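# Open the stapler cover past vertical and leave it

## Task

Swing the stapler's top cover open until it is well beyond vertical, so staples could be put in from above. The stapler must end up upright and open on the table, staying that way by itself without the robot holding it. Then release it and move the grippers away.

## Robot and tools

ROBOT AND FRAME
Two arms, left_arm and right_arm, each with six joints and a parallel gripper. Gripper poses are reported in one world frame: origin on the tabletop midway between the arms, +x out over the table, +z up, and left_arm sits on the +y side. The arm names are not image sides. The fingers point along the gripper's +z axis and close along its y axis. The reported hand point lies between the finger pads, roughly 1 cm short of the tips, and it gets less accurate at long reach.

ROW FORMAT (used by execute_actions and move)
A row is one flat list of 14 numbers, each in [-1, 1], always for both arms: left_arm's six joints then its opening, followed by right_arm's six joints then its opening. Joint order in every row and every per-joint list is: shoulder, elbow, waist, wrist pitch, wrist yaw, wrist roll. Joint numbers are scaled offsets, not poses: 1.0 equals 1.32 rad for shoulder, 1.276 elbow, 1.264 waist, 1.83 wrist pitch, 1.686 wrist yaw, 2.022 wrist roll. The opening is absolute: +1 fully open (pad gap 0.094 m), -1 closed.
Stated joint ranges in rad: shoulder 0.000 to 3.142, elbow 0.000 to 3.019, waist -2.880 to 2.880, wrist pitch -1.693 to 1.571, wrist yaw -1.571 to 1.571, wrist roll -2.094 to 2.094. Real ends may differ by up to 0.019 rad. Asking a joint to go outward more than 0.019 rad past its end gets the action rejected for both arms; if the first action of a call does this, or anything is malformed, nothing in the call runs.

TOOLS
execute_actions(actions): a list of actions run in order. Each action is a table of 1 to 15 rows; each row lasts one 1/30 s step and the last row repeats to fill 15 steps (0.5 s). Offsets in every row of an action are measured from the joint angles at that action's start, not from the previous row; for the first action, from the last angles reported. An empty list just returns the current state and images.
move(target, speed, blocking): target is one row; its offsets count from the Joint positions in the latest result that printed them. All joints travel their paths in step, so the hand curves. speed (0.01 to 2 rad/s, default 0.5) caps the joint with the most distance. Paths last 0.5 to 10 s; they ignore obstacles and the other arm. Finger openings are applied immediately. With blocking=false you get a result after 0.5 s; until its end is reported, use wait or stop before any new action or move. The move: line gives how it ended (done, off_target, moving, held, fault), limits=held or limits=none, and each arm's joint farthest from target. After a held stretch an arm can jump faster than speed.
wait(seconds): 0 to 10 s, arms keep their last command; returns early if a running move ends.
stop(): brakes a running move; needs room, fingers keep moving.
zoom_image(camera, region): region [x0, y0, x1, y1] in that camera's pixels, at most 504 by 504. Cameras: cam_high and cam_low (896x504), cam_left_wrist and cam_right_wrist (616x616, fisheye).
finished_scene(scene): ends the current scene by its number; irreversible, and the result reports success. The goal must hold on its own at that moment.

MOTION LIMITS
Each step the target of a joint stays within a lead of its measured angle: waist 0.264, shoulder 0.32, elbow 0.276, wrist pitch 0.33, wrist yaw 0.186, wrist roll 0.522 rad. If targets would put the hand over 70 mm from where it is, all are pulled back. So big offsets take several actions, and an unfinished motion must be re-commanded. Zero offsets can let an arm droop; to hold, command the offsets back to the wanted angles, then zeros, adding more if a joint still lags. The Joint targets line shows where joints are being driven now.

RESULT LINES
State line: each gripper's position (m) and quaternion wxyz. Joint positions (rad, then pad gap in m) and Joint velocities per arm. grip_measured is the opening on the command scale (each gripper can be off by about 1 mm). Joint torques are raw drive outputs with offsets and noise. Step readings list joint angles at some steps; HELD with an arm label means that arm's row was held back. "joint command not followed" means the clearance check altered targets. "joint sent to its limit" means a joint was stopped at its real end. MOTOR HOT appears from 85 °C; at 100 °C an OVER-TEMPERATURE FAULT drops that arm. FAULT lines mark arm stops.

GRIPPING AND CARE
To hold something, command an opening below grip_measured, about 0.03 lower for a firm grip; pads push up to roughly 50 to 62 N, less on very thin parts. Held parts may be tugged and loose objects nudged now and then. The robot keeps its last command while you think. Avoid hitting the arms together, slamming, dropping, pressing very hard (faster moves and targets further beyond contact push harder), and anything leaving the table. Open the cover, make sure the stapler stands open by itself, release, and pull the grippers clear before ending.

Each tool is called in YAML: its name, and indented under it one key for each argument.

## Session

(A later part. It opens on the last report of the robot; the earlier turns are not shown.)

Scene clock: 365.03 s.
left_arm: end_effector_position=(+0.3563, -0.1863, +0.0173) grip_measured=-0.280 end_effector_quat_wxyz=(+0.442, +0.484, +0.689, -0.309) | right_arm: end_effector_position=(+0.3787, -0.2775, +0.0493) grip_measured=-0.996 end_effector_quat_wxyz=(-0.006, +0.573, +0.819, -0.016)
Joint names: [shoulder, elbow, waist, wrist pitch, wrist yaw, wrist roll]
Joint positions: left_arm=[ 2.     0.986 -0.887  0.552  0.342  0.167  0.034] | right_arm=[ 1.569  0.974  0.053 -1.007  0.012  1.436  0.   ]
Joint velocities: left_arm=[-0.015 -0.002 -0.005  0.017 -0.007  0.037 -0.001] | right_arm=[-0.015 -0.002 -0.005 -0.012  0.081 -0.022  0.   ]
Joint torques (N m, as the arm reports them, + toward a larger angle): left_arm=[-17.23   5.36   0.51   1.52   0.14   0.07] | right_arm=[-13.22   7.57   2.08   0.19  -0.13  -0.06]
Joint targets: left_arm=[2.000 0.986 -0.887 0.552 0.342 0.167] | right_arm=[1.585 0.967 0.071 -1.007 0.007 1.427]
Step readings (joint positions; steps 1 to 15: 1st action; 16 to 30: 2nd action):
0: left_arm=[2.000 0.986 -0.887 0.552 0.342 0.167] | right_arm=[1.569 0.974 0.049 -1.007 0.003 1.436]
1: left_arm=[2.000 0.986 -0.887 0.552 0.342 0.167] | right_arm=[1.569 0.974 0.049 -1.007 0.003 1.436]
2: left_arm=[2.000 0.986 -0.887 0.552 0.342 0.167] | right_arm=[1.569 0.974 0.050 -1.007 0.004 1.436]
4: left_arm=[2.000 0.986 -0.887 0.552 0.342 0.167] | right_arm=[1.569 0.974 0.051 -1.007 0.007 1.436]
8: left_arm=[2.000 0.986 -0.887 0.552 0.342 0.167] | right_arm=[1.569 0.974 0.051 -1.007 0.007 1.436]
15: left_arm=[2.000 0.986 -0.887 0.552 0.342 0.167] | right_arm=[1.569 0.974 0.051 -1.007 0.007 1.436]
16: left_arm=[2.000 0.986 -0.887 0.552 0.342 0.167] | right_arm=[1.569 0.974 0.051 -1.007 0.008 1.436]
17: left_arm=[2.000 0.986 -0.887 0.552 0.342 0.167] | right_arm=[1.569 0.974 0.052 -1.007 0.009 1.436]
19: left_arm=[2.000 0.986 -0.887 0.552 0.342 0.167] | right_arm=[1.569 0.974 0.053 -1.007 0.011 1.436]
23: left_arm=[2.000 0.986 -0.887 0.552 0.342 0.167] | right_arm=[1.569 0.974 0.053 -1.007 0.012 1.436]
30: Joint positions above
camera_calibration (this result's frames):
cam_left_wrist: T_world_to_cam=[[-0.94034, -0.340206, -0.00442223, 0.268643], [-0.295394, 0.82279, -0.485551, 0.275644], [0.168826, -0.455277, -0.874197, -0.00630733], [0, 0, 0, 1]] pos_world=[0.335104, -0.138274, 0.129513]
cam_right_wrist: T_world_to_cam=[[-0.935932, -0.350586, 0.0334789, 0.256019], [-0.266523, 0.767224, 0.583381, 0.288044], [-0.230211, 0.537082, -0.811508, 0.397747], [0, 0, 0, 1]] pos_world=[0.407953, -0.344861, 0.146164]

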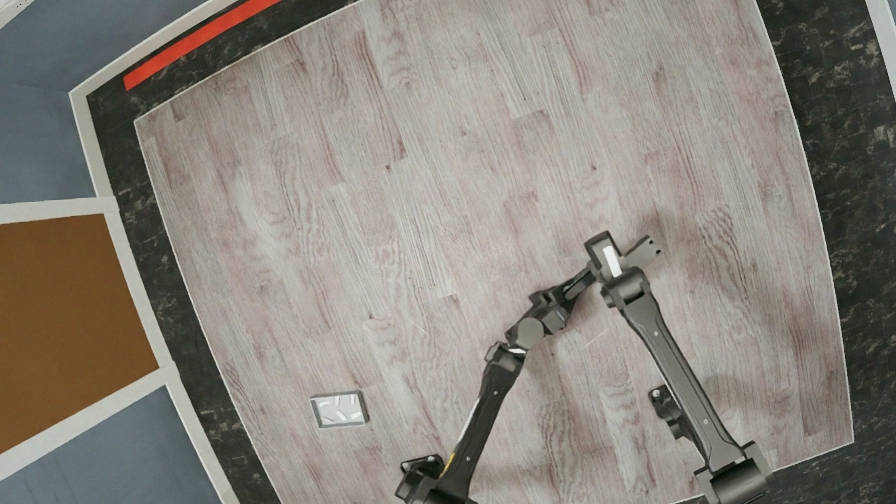

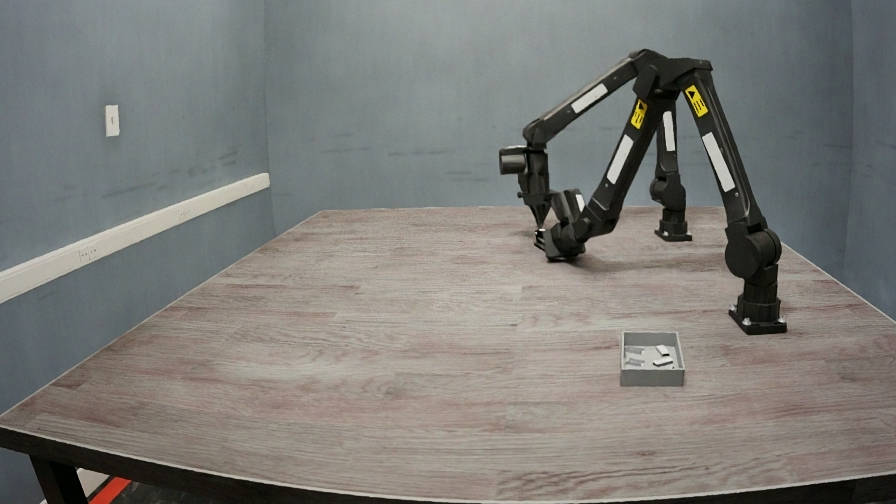

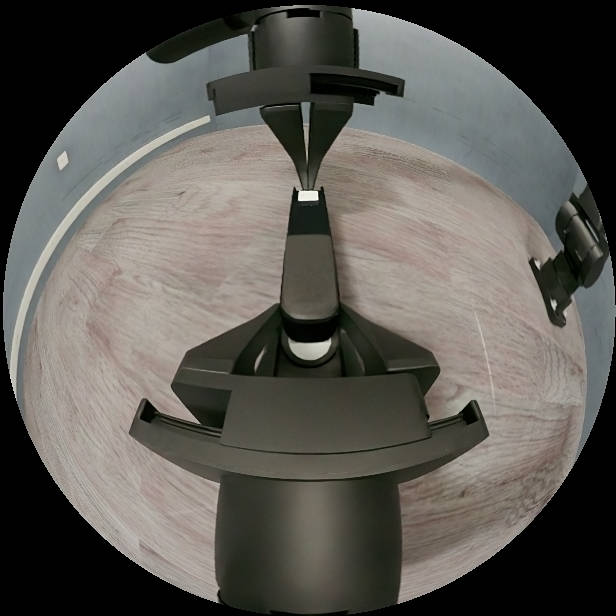

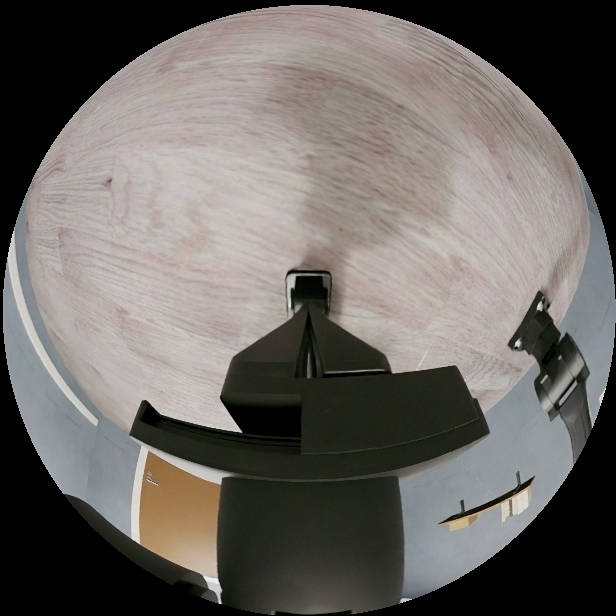

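move:
  target: [0,0,0,0,0,0,-0.32, 0.012,-0.0055,0.0277,0,-0.0237,-0.0045,-1]
  speed: 0.03

zoom_image:
  camera: "cam_left_wrist"
  region: [250, 130, 370, 250]

Scene clock: 371.30 s.
left_arm: end_effector_position=(+0.3563, -0.1863, +0.0173) grip_measured=-0.280 end_effector_quat_wxyz=(+0.442, +0.484, +0.689, -0.309) | right_arm: end_effector_position=(+0.3784, -0.2764, +0.0493) grip_measured=-0.996 end_effector_quat_wxyz=(-0.009, +0.573, +0.819, -0.013)
Joint names: [shoulder, elbow, waist, wrist pitch, wrist yaw, wrist roll]
Joint positions: left_arm=[ 2.     0.986 -0.887  0.552  0.342  0.167  0.034] | right_arm=[ 1.569  0.974  0.053 -1.007  0.005  1.436  0.   ]
Joint velocities: left_arm=[-0.015 -0.012 -0.005 -0.017 -0.066  0.022 -0.   ] | right_arm=[-0.005  0.002 -0.024 -0.022 -0.066 -0.007  0.   ]
Joint torques (N m, as the arm reports them, + toward a larger angle): left_arm=[-17.57   5.35   0.57   1.52   0.12   0.07] | right_arm=[-13.24   7.56   3.53   0.18  -1.38  -0.06]
Joint targets: left_arm=[2.000 0.986 -0.887 0.552 0.342 0.167] | right_arm=[1.585 0.967 0.088 -1.007 -0.028 1.427]
move: off_target (right_arm); limits=none; left_arm: farthest joint: the waist, 0.000 radians from its target (0.000 radians at the start); right_arm: farthest joint: the waist, 0.035 radians from its target (0.035 radians at the start)
camera_calibration (this result's frames):
cam_left_wrist: T_world_to_cam=[[-0.94034, -0.340206, -0.00442223, 0.268643], [-0.295394, 0.82279, -0.485551, 0.275644], [0.168826, -0.455277, -0.874197, -0.00630733], [0, 0, 0, 1]] pos_world=[0.335104, -0.138274, 0.129513]
cam_right_wrist: T_world_to_cam=[[-0.935958, -0.350604, 0.0325529, 0.256229], [-0.265556, 0.763567, 0.588596, 0.285517], [-0.23122, 0.542257, -0.807772, 0.398728], [0, 0, 0, 1]] pos_world=[0.407834, -0.34439, 0.145685]

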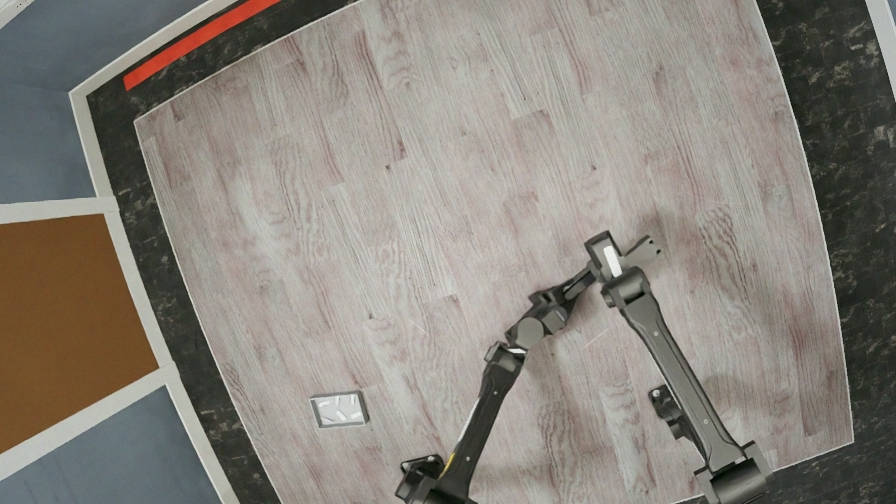

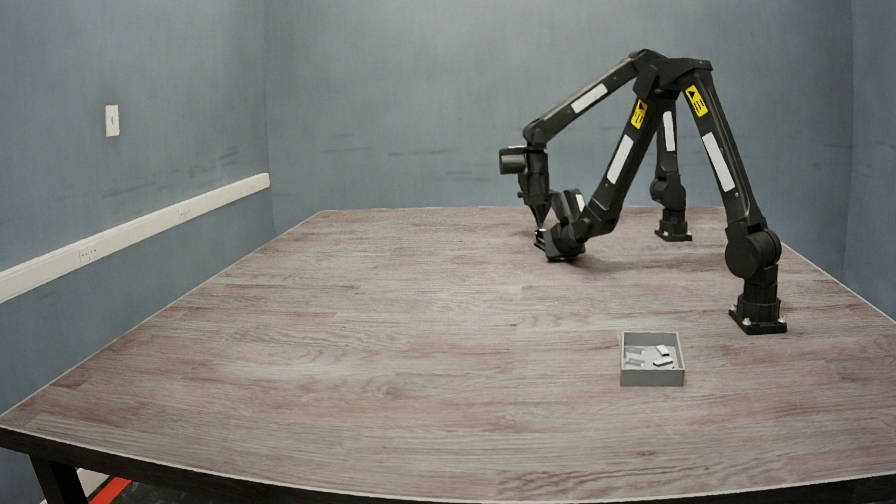

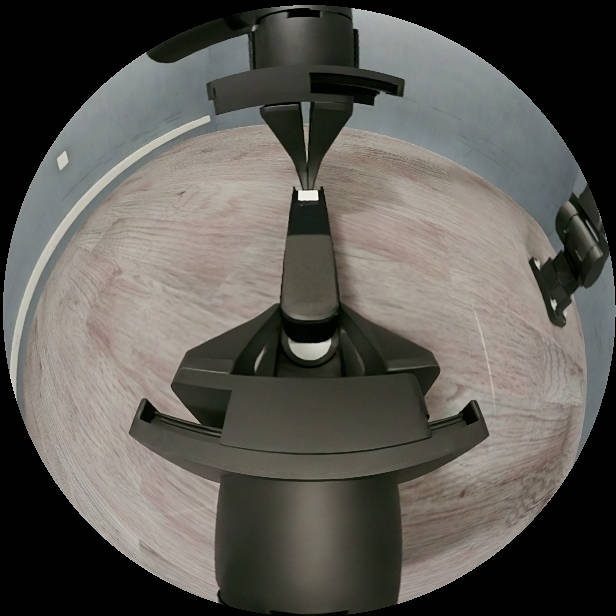

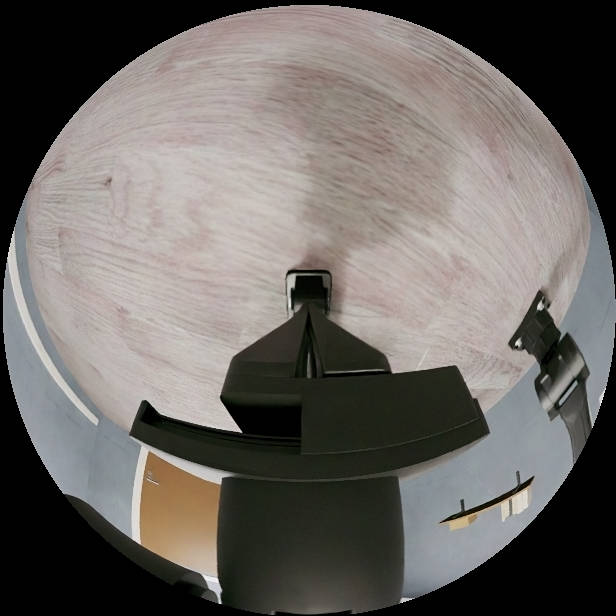

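Region (250, 130, 370, 250) of cam_left_wrist's 616x616 image, scaled by 4.200, with more detail than that image has.

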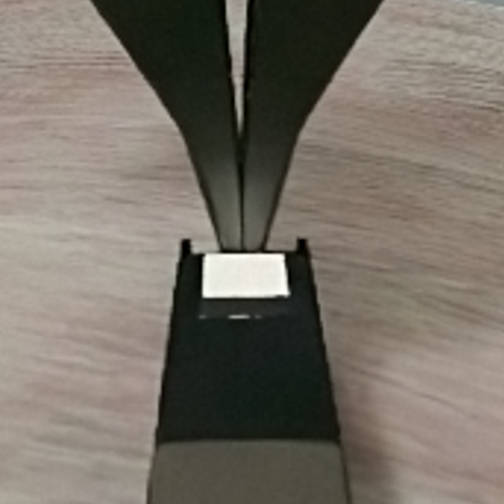

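move:
  target: [0,0,0,0,0,0,-0.32, -0.013,-0.0055,0.0277,0,-0.0196,-0.0045,-1]
  speed: 0.02

zoom_image:
  camera: "cam_left_wrist"
  region: [250, 130, 370, 250]

Scene clock: 381.77 s.
left_arm: end_effector_position=(+0.3563, -0.1863, +0.0173) grip_measured=-0.280 end_effector_quat_wxyz=(+0.442, +0.484, +0.689, -0.309) | right_arm: end_effector_position=(+0.3787, -0.2758, +0.0512) grip_measured=-0.996 end_effector_quat_wxyz=(-0.009, +0.573, +0.819, -0.010)
Joint names: [shoulder, elbow, waist, wrist pitch, wrist yaw, wrist roll]
Joint positions: left_arm=[ 2.     0.986 -0.887  0.552  0.342  0.167  0.034] | right_arm=[ 1.565  0.974  0.052 -1.007  0.     1.436  0.   ]
Joint velocities: left_arm=[ 0.015  0.002 -0.005 -0.002  0.007 -0.007  0.   ] | right_arm=[ 0.005 -0.002 -0.005 -0.012 -0.022 -0.081 -0.   ]
Joint torques (N m, as the arm reports them, + toward a larger angle): left_arm=[-17.42   5.37   0.65   1.51   0.13   0.06] | right_arm=[-15.68   7.59   3.58   0.17  -1.14  -0.06]
Joint targets: left_arm=[2.000 0.986 -0.887 0.552 0.342 0.167] | right_arm=[1.553 0.967 0.088 -1.007 -0.028 1.427]
move: off_target (right_arm); limits=none; left_arm: farthest joint: the waist, 0.000 radians from its target (0.000 radians at the start); right_arm: farthest joint: the waist, 0.036 radians from its target (0.035 radians at the start)
camera_calibration (this result's frames):
cam_left_wrist: T_world_to_cam=[[-0.94034, -0.340206, -0.00442223, 0.268643], [-0.295394, 0.82279, -0.485551, 0.275644], [0.168826, -0.455277, -0.874197, -0.00630733], [0, 0, 0, 1]] pos_world=[0.335104, -0.138274, 0.129513]
cam_right_wrist: T_world_to_cam=[[-0.936389, -0.34993, 0.0269386, 0.257276], [-0.267102, 0.760326, 0.592082, 0.283533], [-0.227669, 0.547223, -0.805427, 0.399863], [0, 0, 0, 1]] pos_world=[0.407679, -0.344363, 0.147255]

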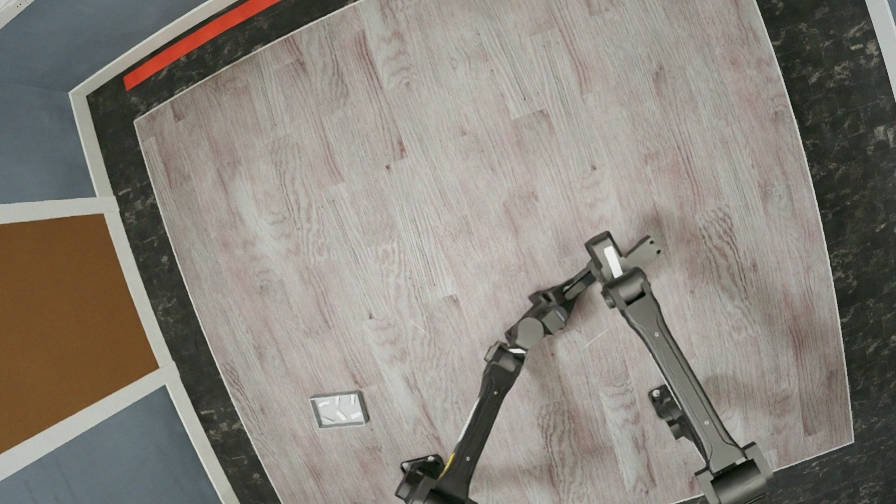

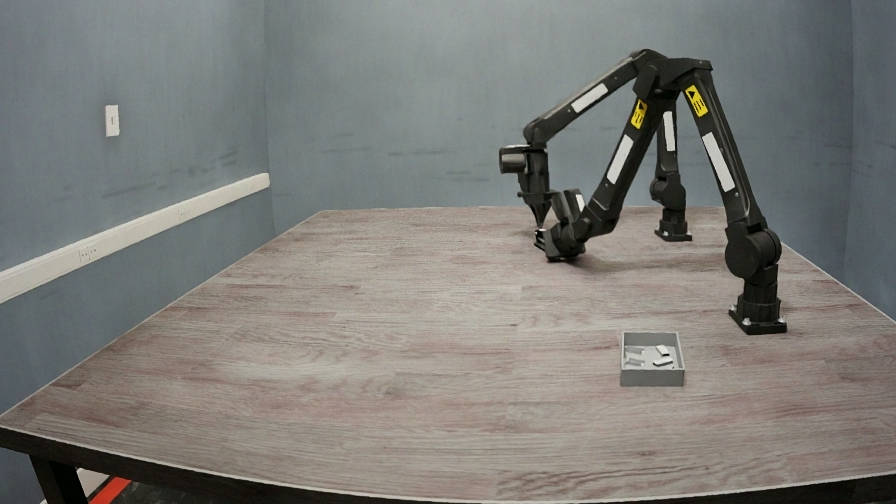

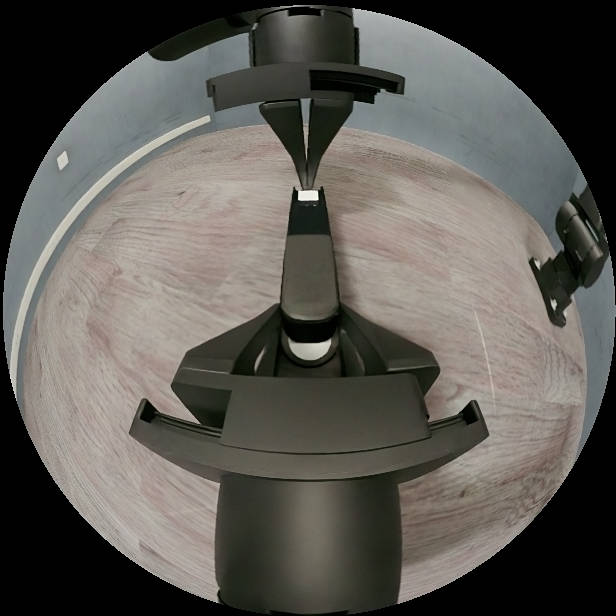

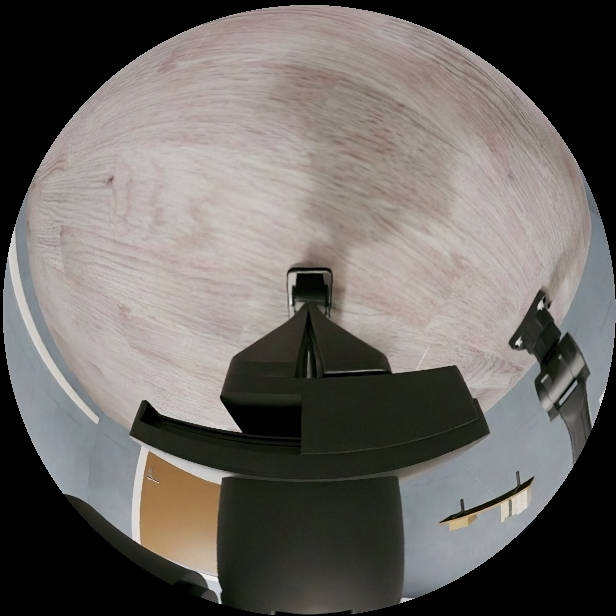

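Region (250, 130, 370, 250) of cam_left_wrist's 616x616 image, scaled by 4.200, with more detail than that image has.

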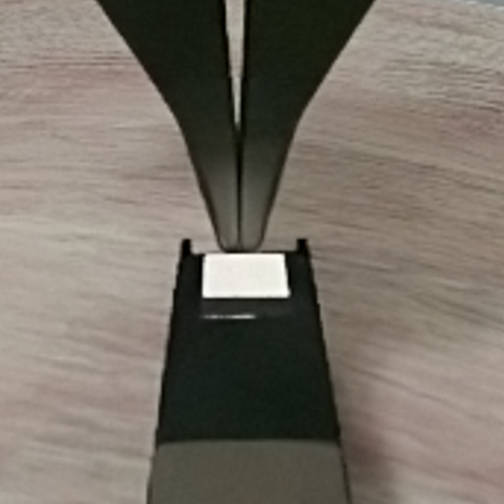

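execute_actions:
  actions:
    - [[0,0,0,0,0,0,-0.32, 0.0,-0.0055,-0.008,0,0,-0.0045,-1],[0,0,0,0,0,0,-0.32, 0.0,-0.0055,-0.008,0,0,-0.0045,-1],[0,0,0,0,0,0,-0.32, 0.0,-0.0055,-0.008,0,0,-0.0045,-1],[0,0,0,0,0,0,-0.32, 0.0,-0.0055,-0.008,0,0,-0.0045,-1],[0,0,0,0,0,0,-0.32, -0.01,-0.0055,-0.008,0,0,-0.0045,-1],[0,0,0,0,0,0,-0.32, -0.02,-0.0055,-0.008,0,0,-0.0045,-1],[0,0,0,0,0,0,-0.32, -0.027,-0.0055,-0.008,0,0,-0.0045,-1]]

Scene clock: 396.50 s.
left_arm: end_effector_position=(+0.3563, -0.1863, +0.0173) grip_measured=-0.280 end_effector_quat_wxyz=(+0.442, +0.484, +0.689, -0.309) | right_arm: end_effector_position=(+0.3801, -0.2767, +0.0591) grip_measured=-0.996 end_effector_quat_wxyz=(-0.001, +0.574, +0.819, -0.003)
Joint names: [shoulder, elbow, waist, wrist pitch, wrist yaw, wrist roll]
Joint positions: left_arm=[ 2.     0.986 -0.887  0.552  0.342  0.167  0.034] | right_arm=[ 1.542  0.973  0.05  -1.007  0.003  1.436  0.   ]
Joint velocities: left_arm=[ 0.024 -0.007 -0.015  0.012 -0.037  0.007 -0.   ] | right_arm=[-0.024 -0.017 -0.015  0.012  0.022 -0.051 -0.001]
Joint torques (N m, as the arm reports them, + toward a larger angle): left_arm=[-17.4    5.41   0.71   1.61   0.13   0.08] | right_arm=[-14.46   7.82  -0.01   0.22  -0.04  -0.06]
Joint targets: left_arm=[2.000 0.986 -0.887 0.552 0.342 0.167] | right_arm=[1.529 0.967 0.042 -1.007 -0.000 1.427]
Step readings (joint positions):
0: left_arm=[2.000 0.986 -0.887 0.552 0.342 0.167] | right_arm=[1.565 0.974 0.052 -1.007 0.000 1.436]
1: left_arm=[2.000 0.986 -0.887 0.552 0.342 0.167] | right_arm=[1.565 0.974 0.051 -1.007 0.003 1.436]
2: left_arm=[2.000 0.986 -0.887 0.552 0.342 0.167] | right_arm=[1.565 0.974 0.051 -1.007 0.003 1.436]
4: left_arm=[2.000 0.986 -0.887 0.552 0.342 0.167] | right_arm=[1.565 0.974 0.050 -1.007 0.003 1.436]
8: left_arm=[2.000 0.986 -0.887 0.552 0.342 0.167] | right_arm=[1.561 0.973 0.050 -1.007 0.003 1.436]
15: Joint positions above
camera_calibration (this result's frames):
cam_left_wrist: T_world_to_cam=[[-0.94034, -0.340206, -0.00442223, 0.268643], [-0.295394, 0.82279, -0.485551, 0.275644], [0.168826, -0.455277, -0.874197, -0.00630733], [0, 0, 0, 1]] pos_world=[0.335104, -0.138274, 0.129513]
cam_right_wrist: T_world_to_cam=[[-0.937392, -0.348214, 0.00650297, 0.260094], [-0.278066, 0.759535, 0.588035, 0.284036], [-0.209701, 0.549411, -0.808809, 0.401058], [0, 0, 0, 1]] pos_world=[0.406893, -0.345512, 0.155665]

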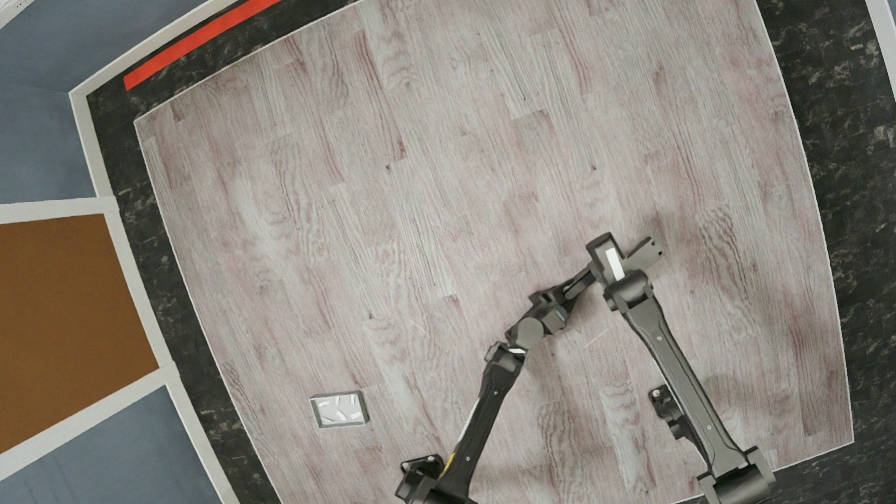

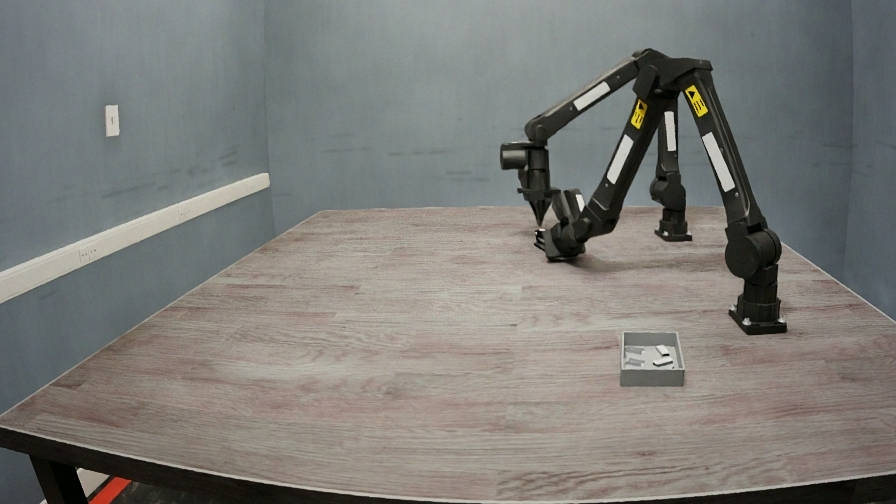

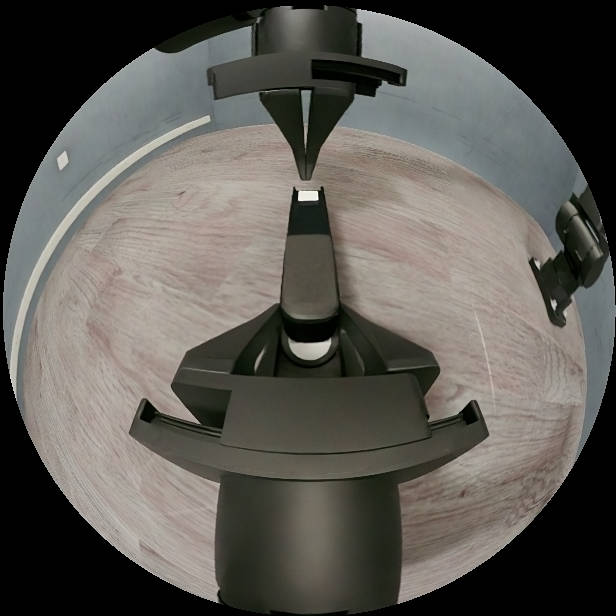

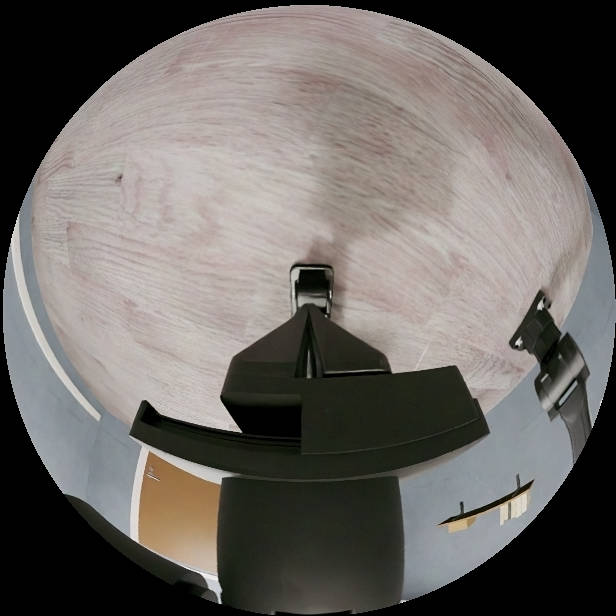

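move:
  target: [0,0,0,0,0,0,-0.32, 0.0,-0.0102,0.0854,0,-0.002,0.053,-1]
  speed: 0.15

zoom_image:
  camera: "cam_right_wrist"
  region: [250, 200, 370, 320]

zoom_image:
  camera: "cam_left_wrist"
  region: [250, 130, 370, 250]

Scene clock: 400.27 s.
left_arm: end_effector_position=(+0.3563, -0.1863, +0.0173) grip_measured=-0.280 end_effector_quat_wxyz=(+0.442, +0.484, +0.689, -0.309) | right_arm: end_effector_position=(+0.3670, -0.2378, +0.0575) grip_measured=-0.996 end_effector_quat_wxyz=(-0.002, +0.572, +0.820, -0.005)
Joint names: [shoulder, elbow, waist, wrist pitch, wrist yaw, wrist roll]
Joint positions: left_arm=[ 2.     0.986 -0.887  0.552  0.342  0.167  0.034] | right_arm=[ 1.542  0.967  0.153 -1.007  0.002  1.533  0.   ]
Joint velocities: left_arm=[-0.015  0.002 -0.005  0.007 -0.037 -0.007  0.   ] | right_arm=[-0.015 -0.002  0.005 -0.007 -0.081 -0.081 -0.001]
Joint torques (N m, as the arm reports them, + toward a larger angle): left_arm=[-17.28   5.29   0.65   1.5    0.14   0.09] | right_arm=[-14.23   7.69   1.14   0.19  -0.05   0.1 ]
Joint targets: left_arm=[2.000 0.986 -0.887 0.552 0.342 0.167] | right_arm=[1.542 0.960 0.158 -1.007 -0.001 1.543]
move: done; limits=none; left_arm: farthest joint: the waist, 0.000 radians from its target (0.000 radians at the start); right_arm: farthest joint: the wrist roll, 0.010 radians from its target (0.107 radians at the start)
camera_calibration (this result's frames):
cam_left_wrist: T_world_to_cam=[[-0.94034, -0.340206, -0.00442223, 0.268643], [-0.295394, 0.82279, -0.485551, 0.275644], [0.168826, -0.455277, -0.874197, -0.00630733], [0, 0, 0, 1]] pos_world=[0.335104, -0.138274, 0.129513]
cam_right_wrist: T_world_to_cam=[[-0.93561, -0.352843, 0.0116281, 0.259352], [-0.278998, 0.75918, 0.588053, 0.252165], [-0.216318, 0.546944, -0.808739, 0.37747], [0, 0, 0, 1]] pos_world=[0.394659, -0.306383, 0.153972]

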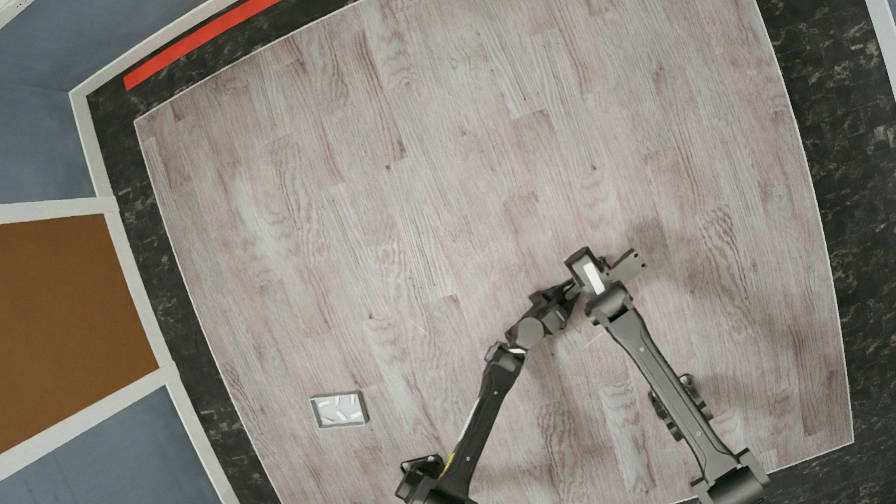

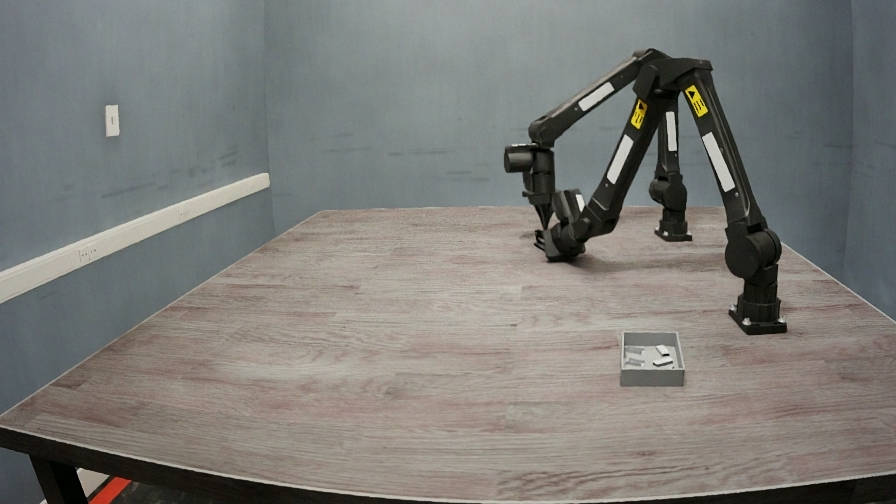

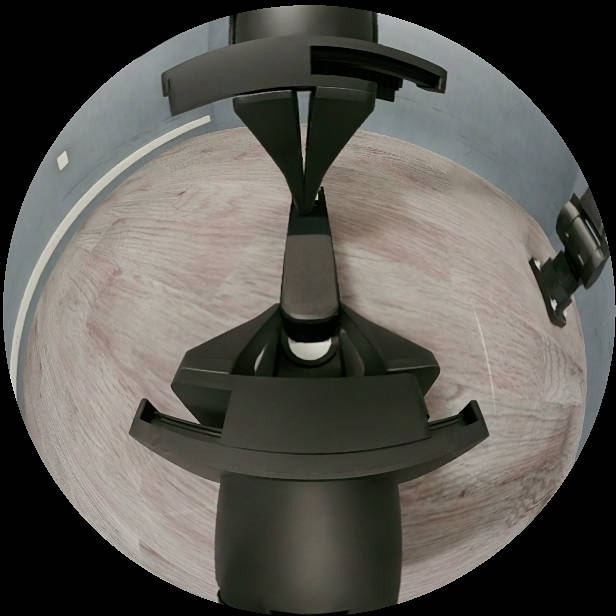

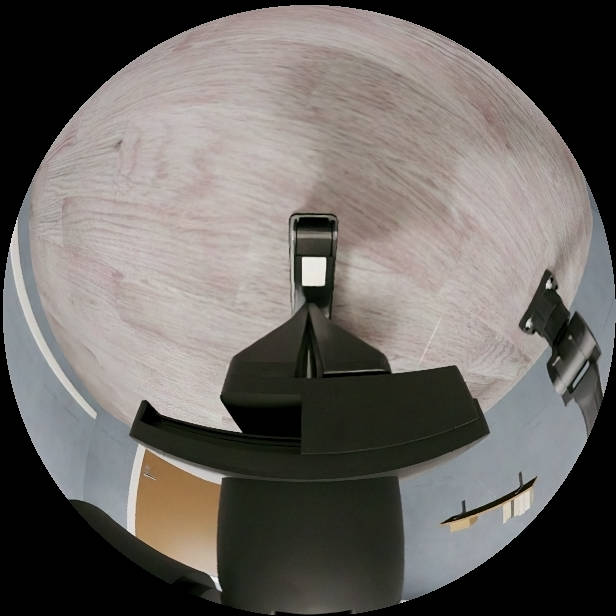

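Region (250, 200, 370, 320) of cam_right_wrist's 616x616 image, scaled by 4.200, with more detail than that image has.

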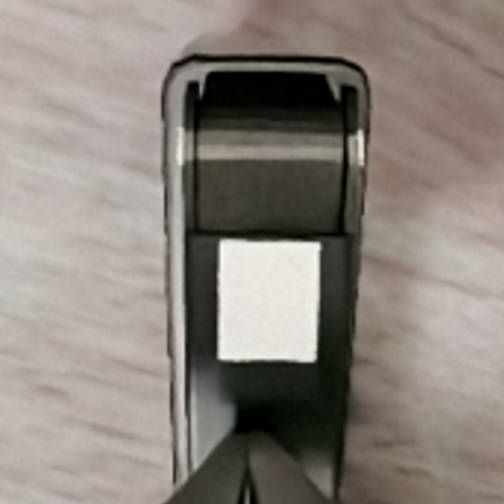

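Region (250, 130, 370, 250) of cam_left_wrist's 616x616 image, scaled by 4.200, with more detail than that image has.

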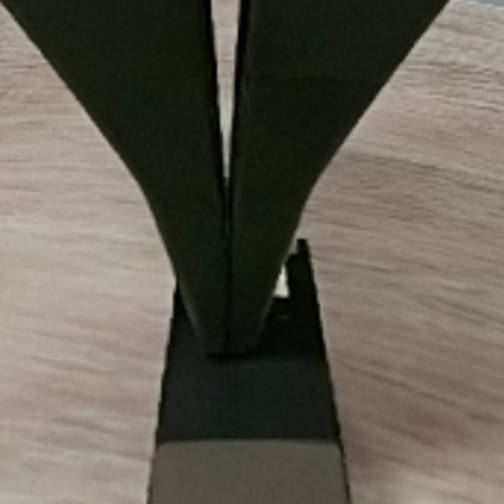

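move:
  target: [0,0,0,0,0,0,-0.32, 0.039,-0.004,0.002,-0.0093,-0.001,0.003,-1]
  speed: 0.06

zoom_image:
  camera: "cam_right_wrist"
  region: [250, 200, 370, 320]

Scene clock: 406.40 s.
left_arm: end_effector_position=(+0.3563, -0.1863, +0.0173) grip_measured=-0.280 end_effector_quat_wxyz=(+0.442, +0.484, +0.689, -0.309) | right_arm: end_effector_position=(+0.3650, -0.2385, +0.0548) grip_measured=-0.996 end_effector_quat_wxyz=(-0.007, +0.572, +0.820, -0.010)
Joint names: [shoulder, elbow, waist, wrist pitch, wrist yaw, wrist roll]
Joint positions: left_arm=[ 2.     0.986 -0.887  0.552  0.342  0.167  0.034] | right_arm=[ 1.549  0.967  0.153 -1.013  0.002  1.534  0.   ]
Joint velocities: left_arm=[-0.015 -0.012 -0.015 -0.002 -0.022  0.007 -0.   ] | right_arm=[-0.005  0.007  0.005  0.012 -0.022  0.037  0.   ]
Joint torques (N m, as the arm reports them, + toward a larger angle): left_arm=[-17.48   5.34   0.5    1.5    0.13   0.07] | right_arm=[-10.44   7.81   0.84  -0.21   0.     0.1 ]
Joint targets: left_arm=[2.000 0.986 -0.887 0.552 0.342 0.167] | right_arm=[1.594 0.962 0.156 -1.024 0.000 1.539]
move: off_target (right_arm); limits=none; left_arm: farthest joint: the waist, 0.000 radians from its target (0.000 radians at the start); right_arm: farthest joint: the shoulder, 0.044 radians from its target (0.051 radians at the start)
camera_calibration (this result's frames):
cam_left_wrist: T_world_to_cam=[[-0.94034, -0.340206, -0.00442223, 0.268643], [-0.295394, 0.82279, -0.485551, 0.275644], [0.168826, -0.455277, -0.874197, -0.00630733], [0, 0, 0, 1]] pos_world=[0.335104, -0.138274, 0.129513]
cam_right_wrist: T_world_to_cam=[[-0.935504, -0.352407, 0.0253441, 0.256565], [-0.271028, 0.761791, 0.588403, 0.251371], [-0.226664, 0.543584, -0.80817, 0.37817], [0, 0, 0, 1]] pos_world=[0.393864, -0.306644, 0.151216]

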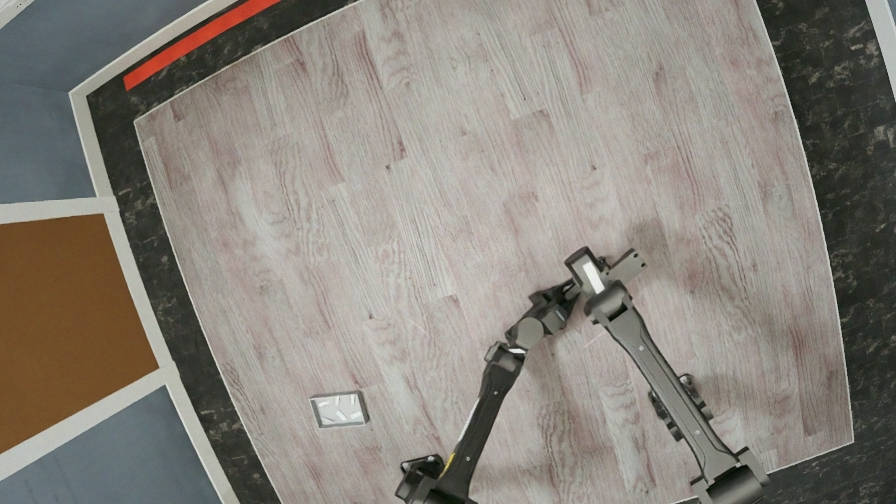

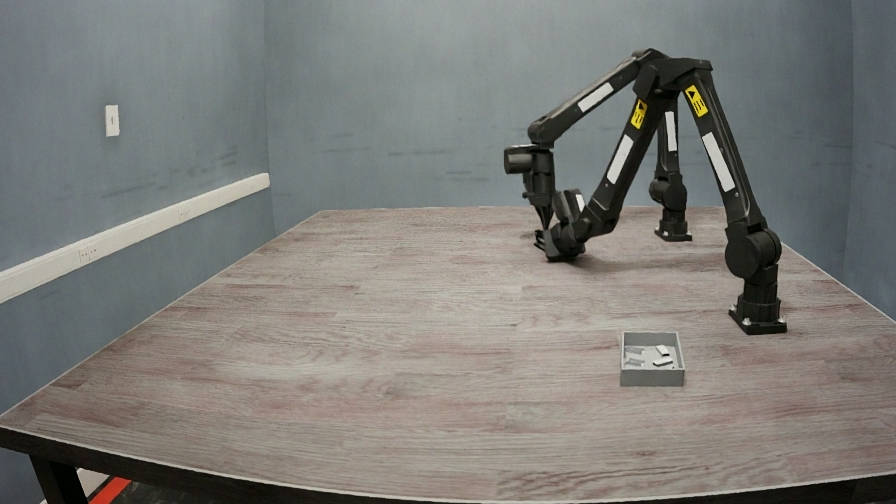

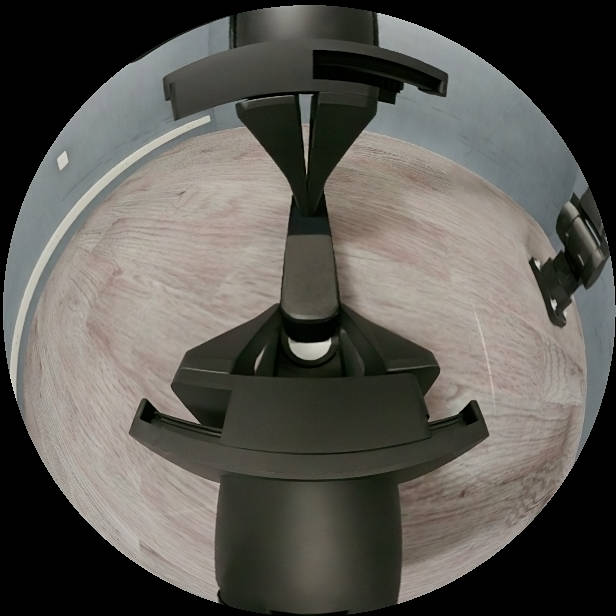

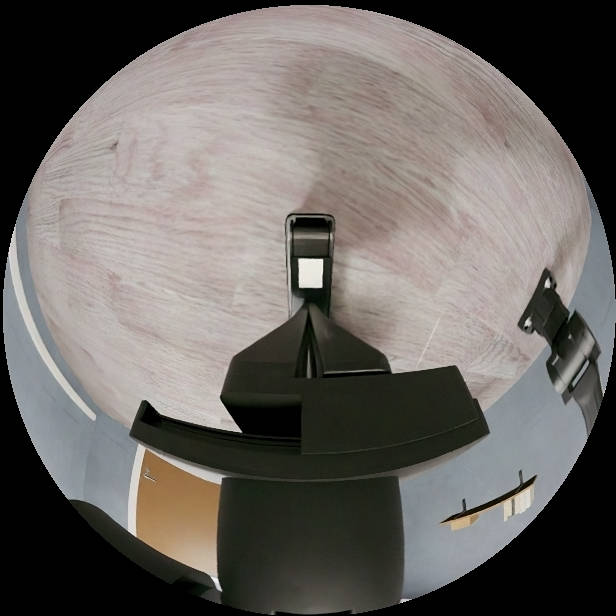

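Region (250, 200, 370, 320) of cam_right_wrist's 616x616 image, scaled by 4.200, with more detail than that image has.

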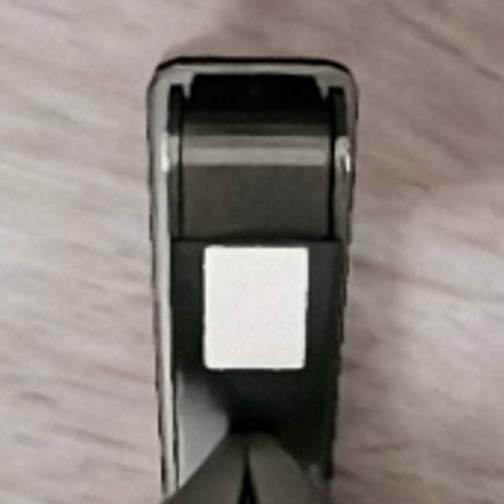

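move:
  target: [0,0,0,0,0,0,-0.32, -0.08,0,0,0,0,-0.4,-1]
  speed: 0.8

Scene clock: 434.40 s.
left_arm: end_effector_position=(+0.3563, -0.1863, +0.0173) grip_measured=-0.280 end_effector_quat_wxyz=(+0.442, +0.484, +0.689, -0.309) | right_arm: end_effector_position=(+0.3701, -0.2368, +0.0892) grip_measured=-0.996 end_effector_quat_wxyz=(+0.029, +0.208, +0.978, +0.016)
Joint names: [shoulder, elbow, waist, wrist pitch, wrist yaw, wrist roll]
Joint positions: left_arm=[ 2.     0.986 -0.887  0.552  0.342  0.167  0.034] | right_arm=[ 1.458  0.967  0.153 -1.013  0.002  0.735  0.   ]
Joint velocities: left_arm=[-0.024 -0.007 -0.015  0.007  0.022  0.022  0.   ] | right_arm=[-0.005  0.002 -0.015  0.002 -0.022 -0.022 -0.001]
Joint torques (N m, as the arm reports them, + toward a larger angle): left_arm=[-17.63   5.32   0.45   1.54   0.13   0.07] | right_arm=[-14.69   8.92   0.64   0.41   0.03  -0.11]
Joint targets: left_arm=[2.000 0.986 -0.887 0.552 0.342 0.167] | right_arm=[1.444 0.967 0.153 -1.013 0.002 0.725]
move: done; limits=none; left_arm: farthest joint: the waist, 0.000 radians from its target (0.000 radians at the start); right_arm: farthest joint: the shoulder, 0.014 radians from its target (0.106 radians at the start)
camera_calibration (this result's frames):
cam_left_wrist: T_world_to_cam=[[-0.94034, -0.340206, -0.00442223, 0.268643], [-0.295394, 0.82279, -0.485551, 0.275644], [0.168826, -0.455277, -0.874197, -0.00630733], [0, 0, 0, 1]] pos_world=[0.335104, -0.138274, 0.129513]
cam_right_wrist: T_world_to_cam=[[-0.39858, -0.916162, -0.0422004, -0.0651533], [-0.776783, 0.312764, 0.546614, 0.315816], [-0.487588, 0.25065, -0.836321, 0.435911], [0, 0, 0, 1]] pos_world=[0.431897, -0.267728, 0.189183]

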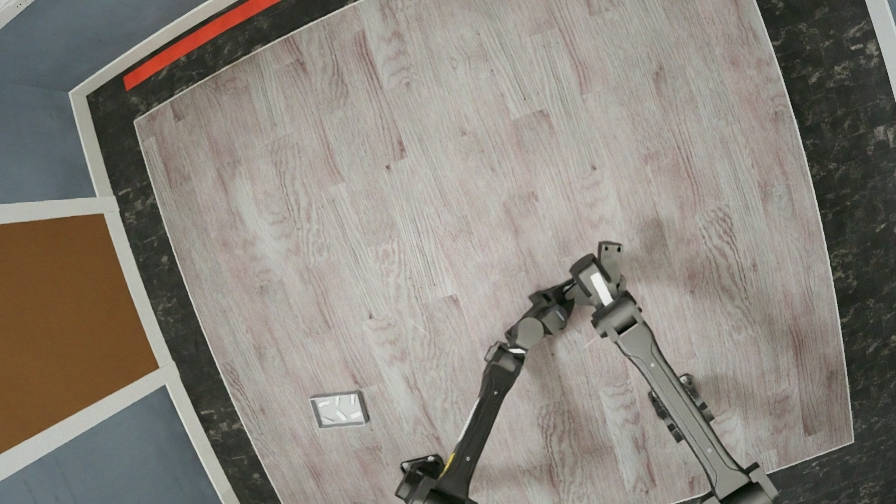

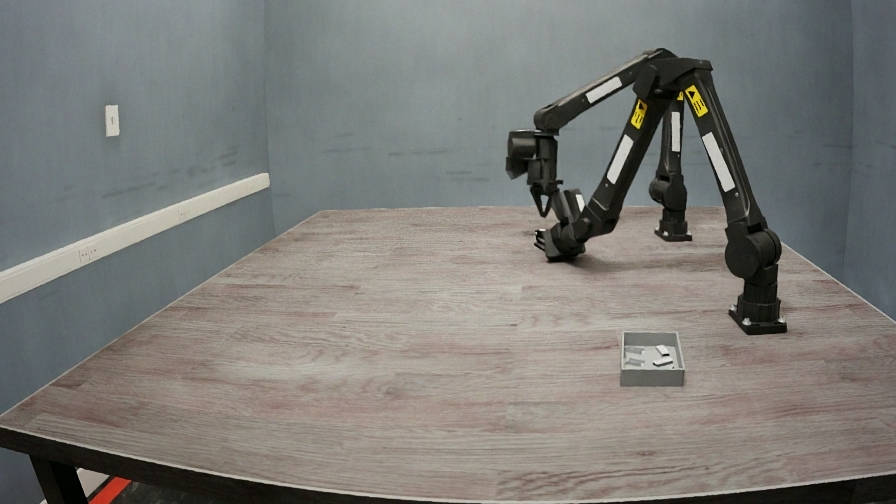

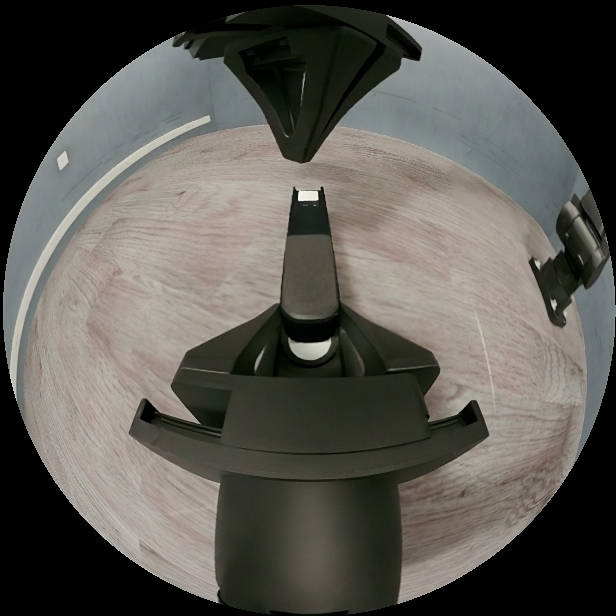

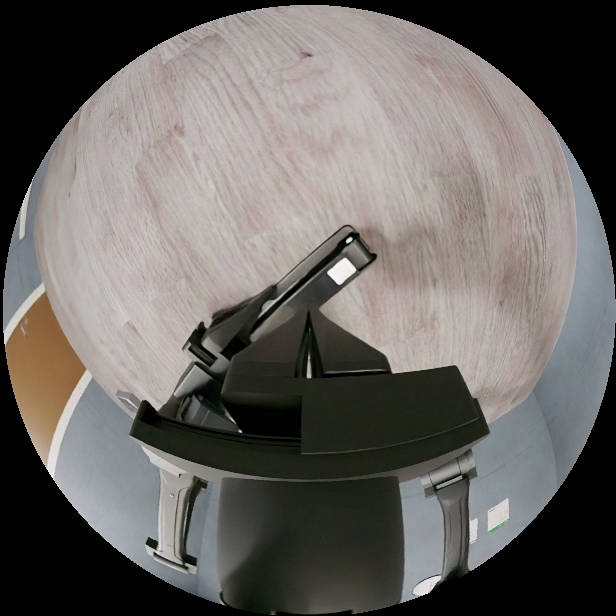

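zoom_image:
  camera: "cam_right_wrist"
  region: [290, 215, 390, 315]

zoom_image:
  camera: "cam_left_wrist"
  region: [270, 170, 350, 250]

Region (290, 215, 390, 315) of cam_right_wrist's 616x616 image, scaled by 5.040, with more detail than that image has.

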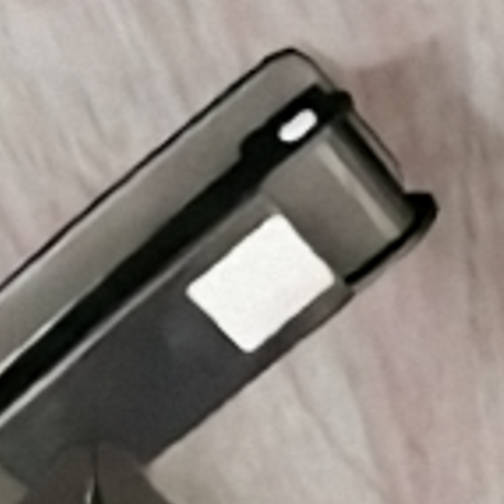

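Region (270, 170, 350, 250) of cam_left_wrist's 616x616 image, scaled by 6.300, with more detail than that image has.

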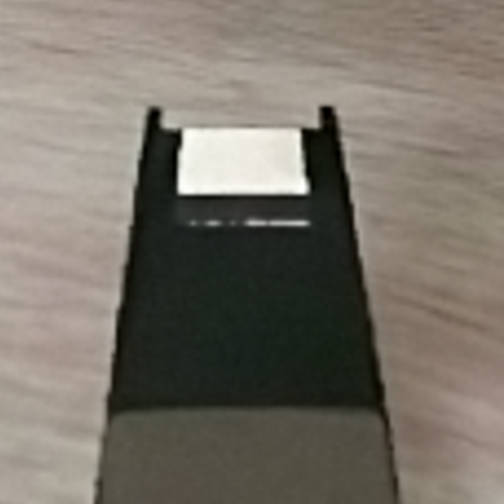

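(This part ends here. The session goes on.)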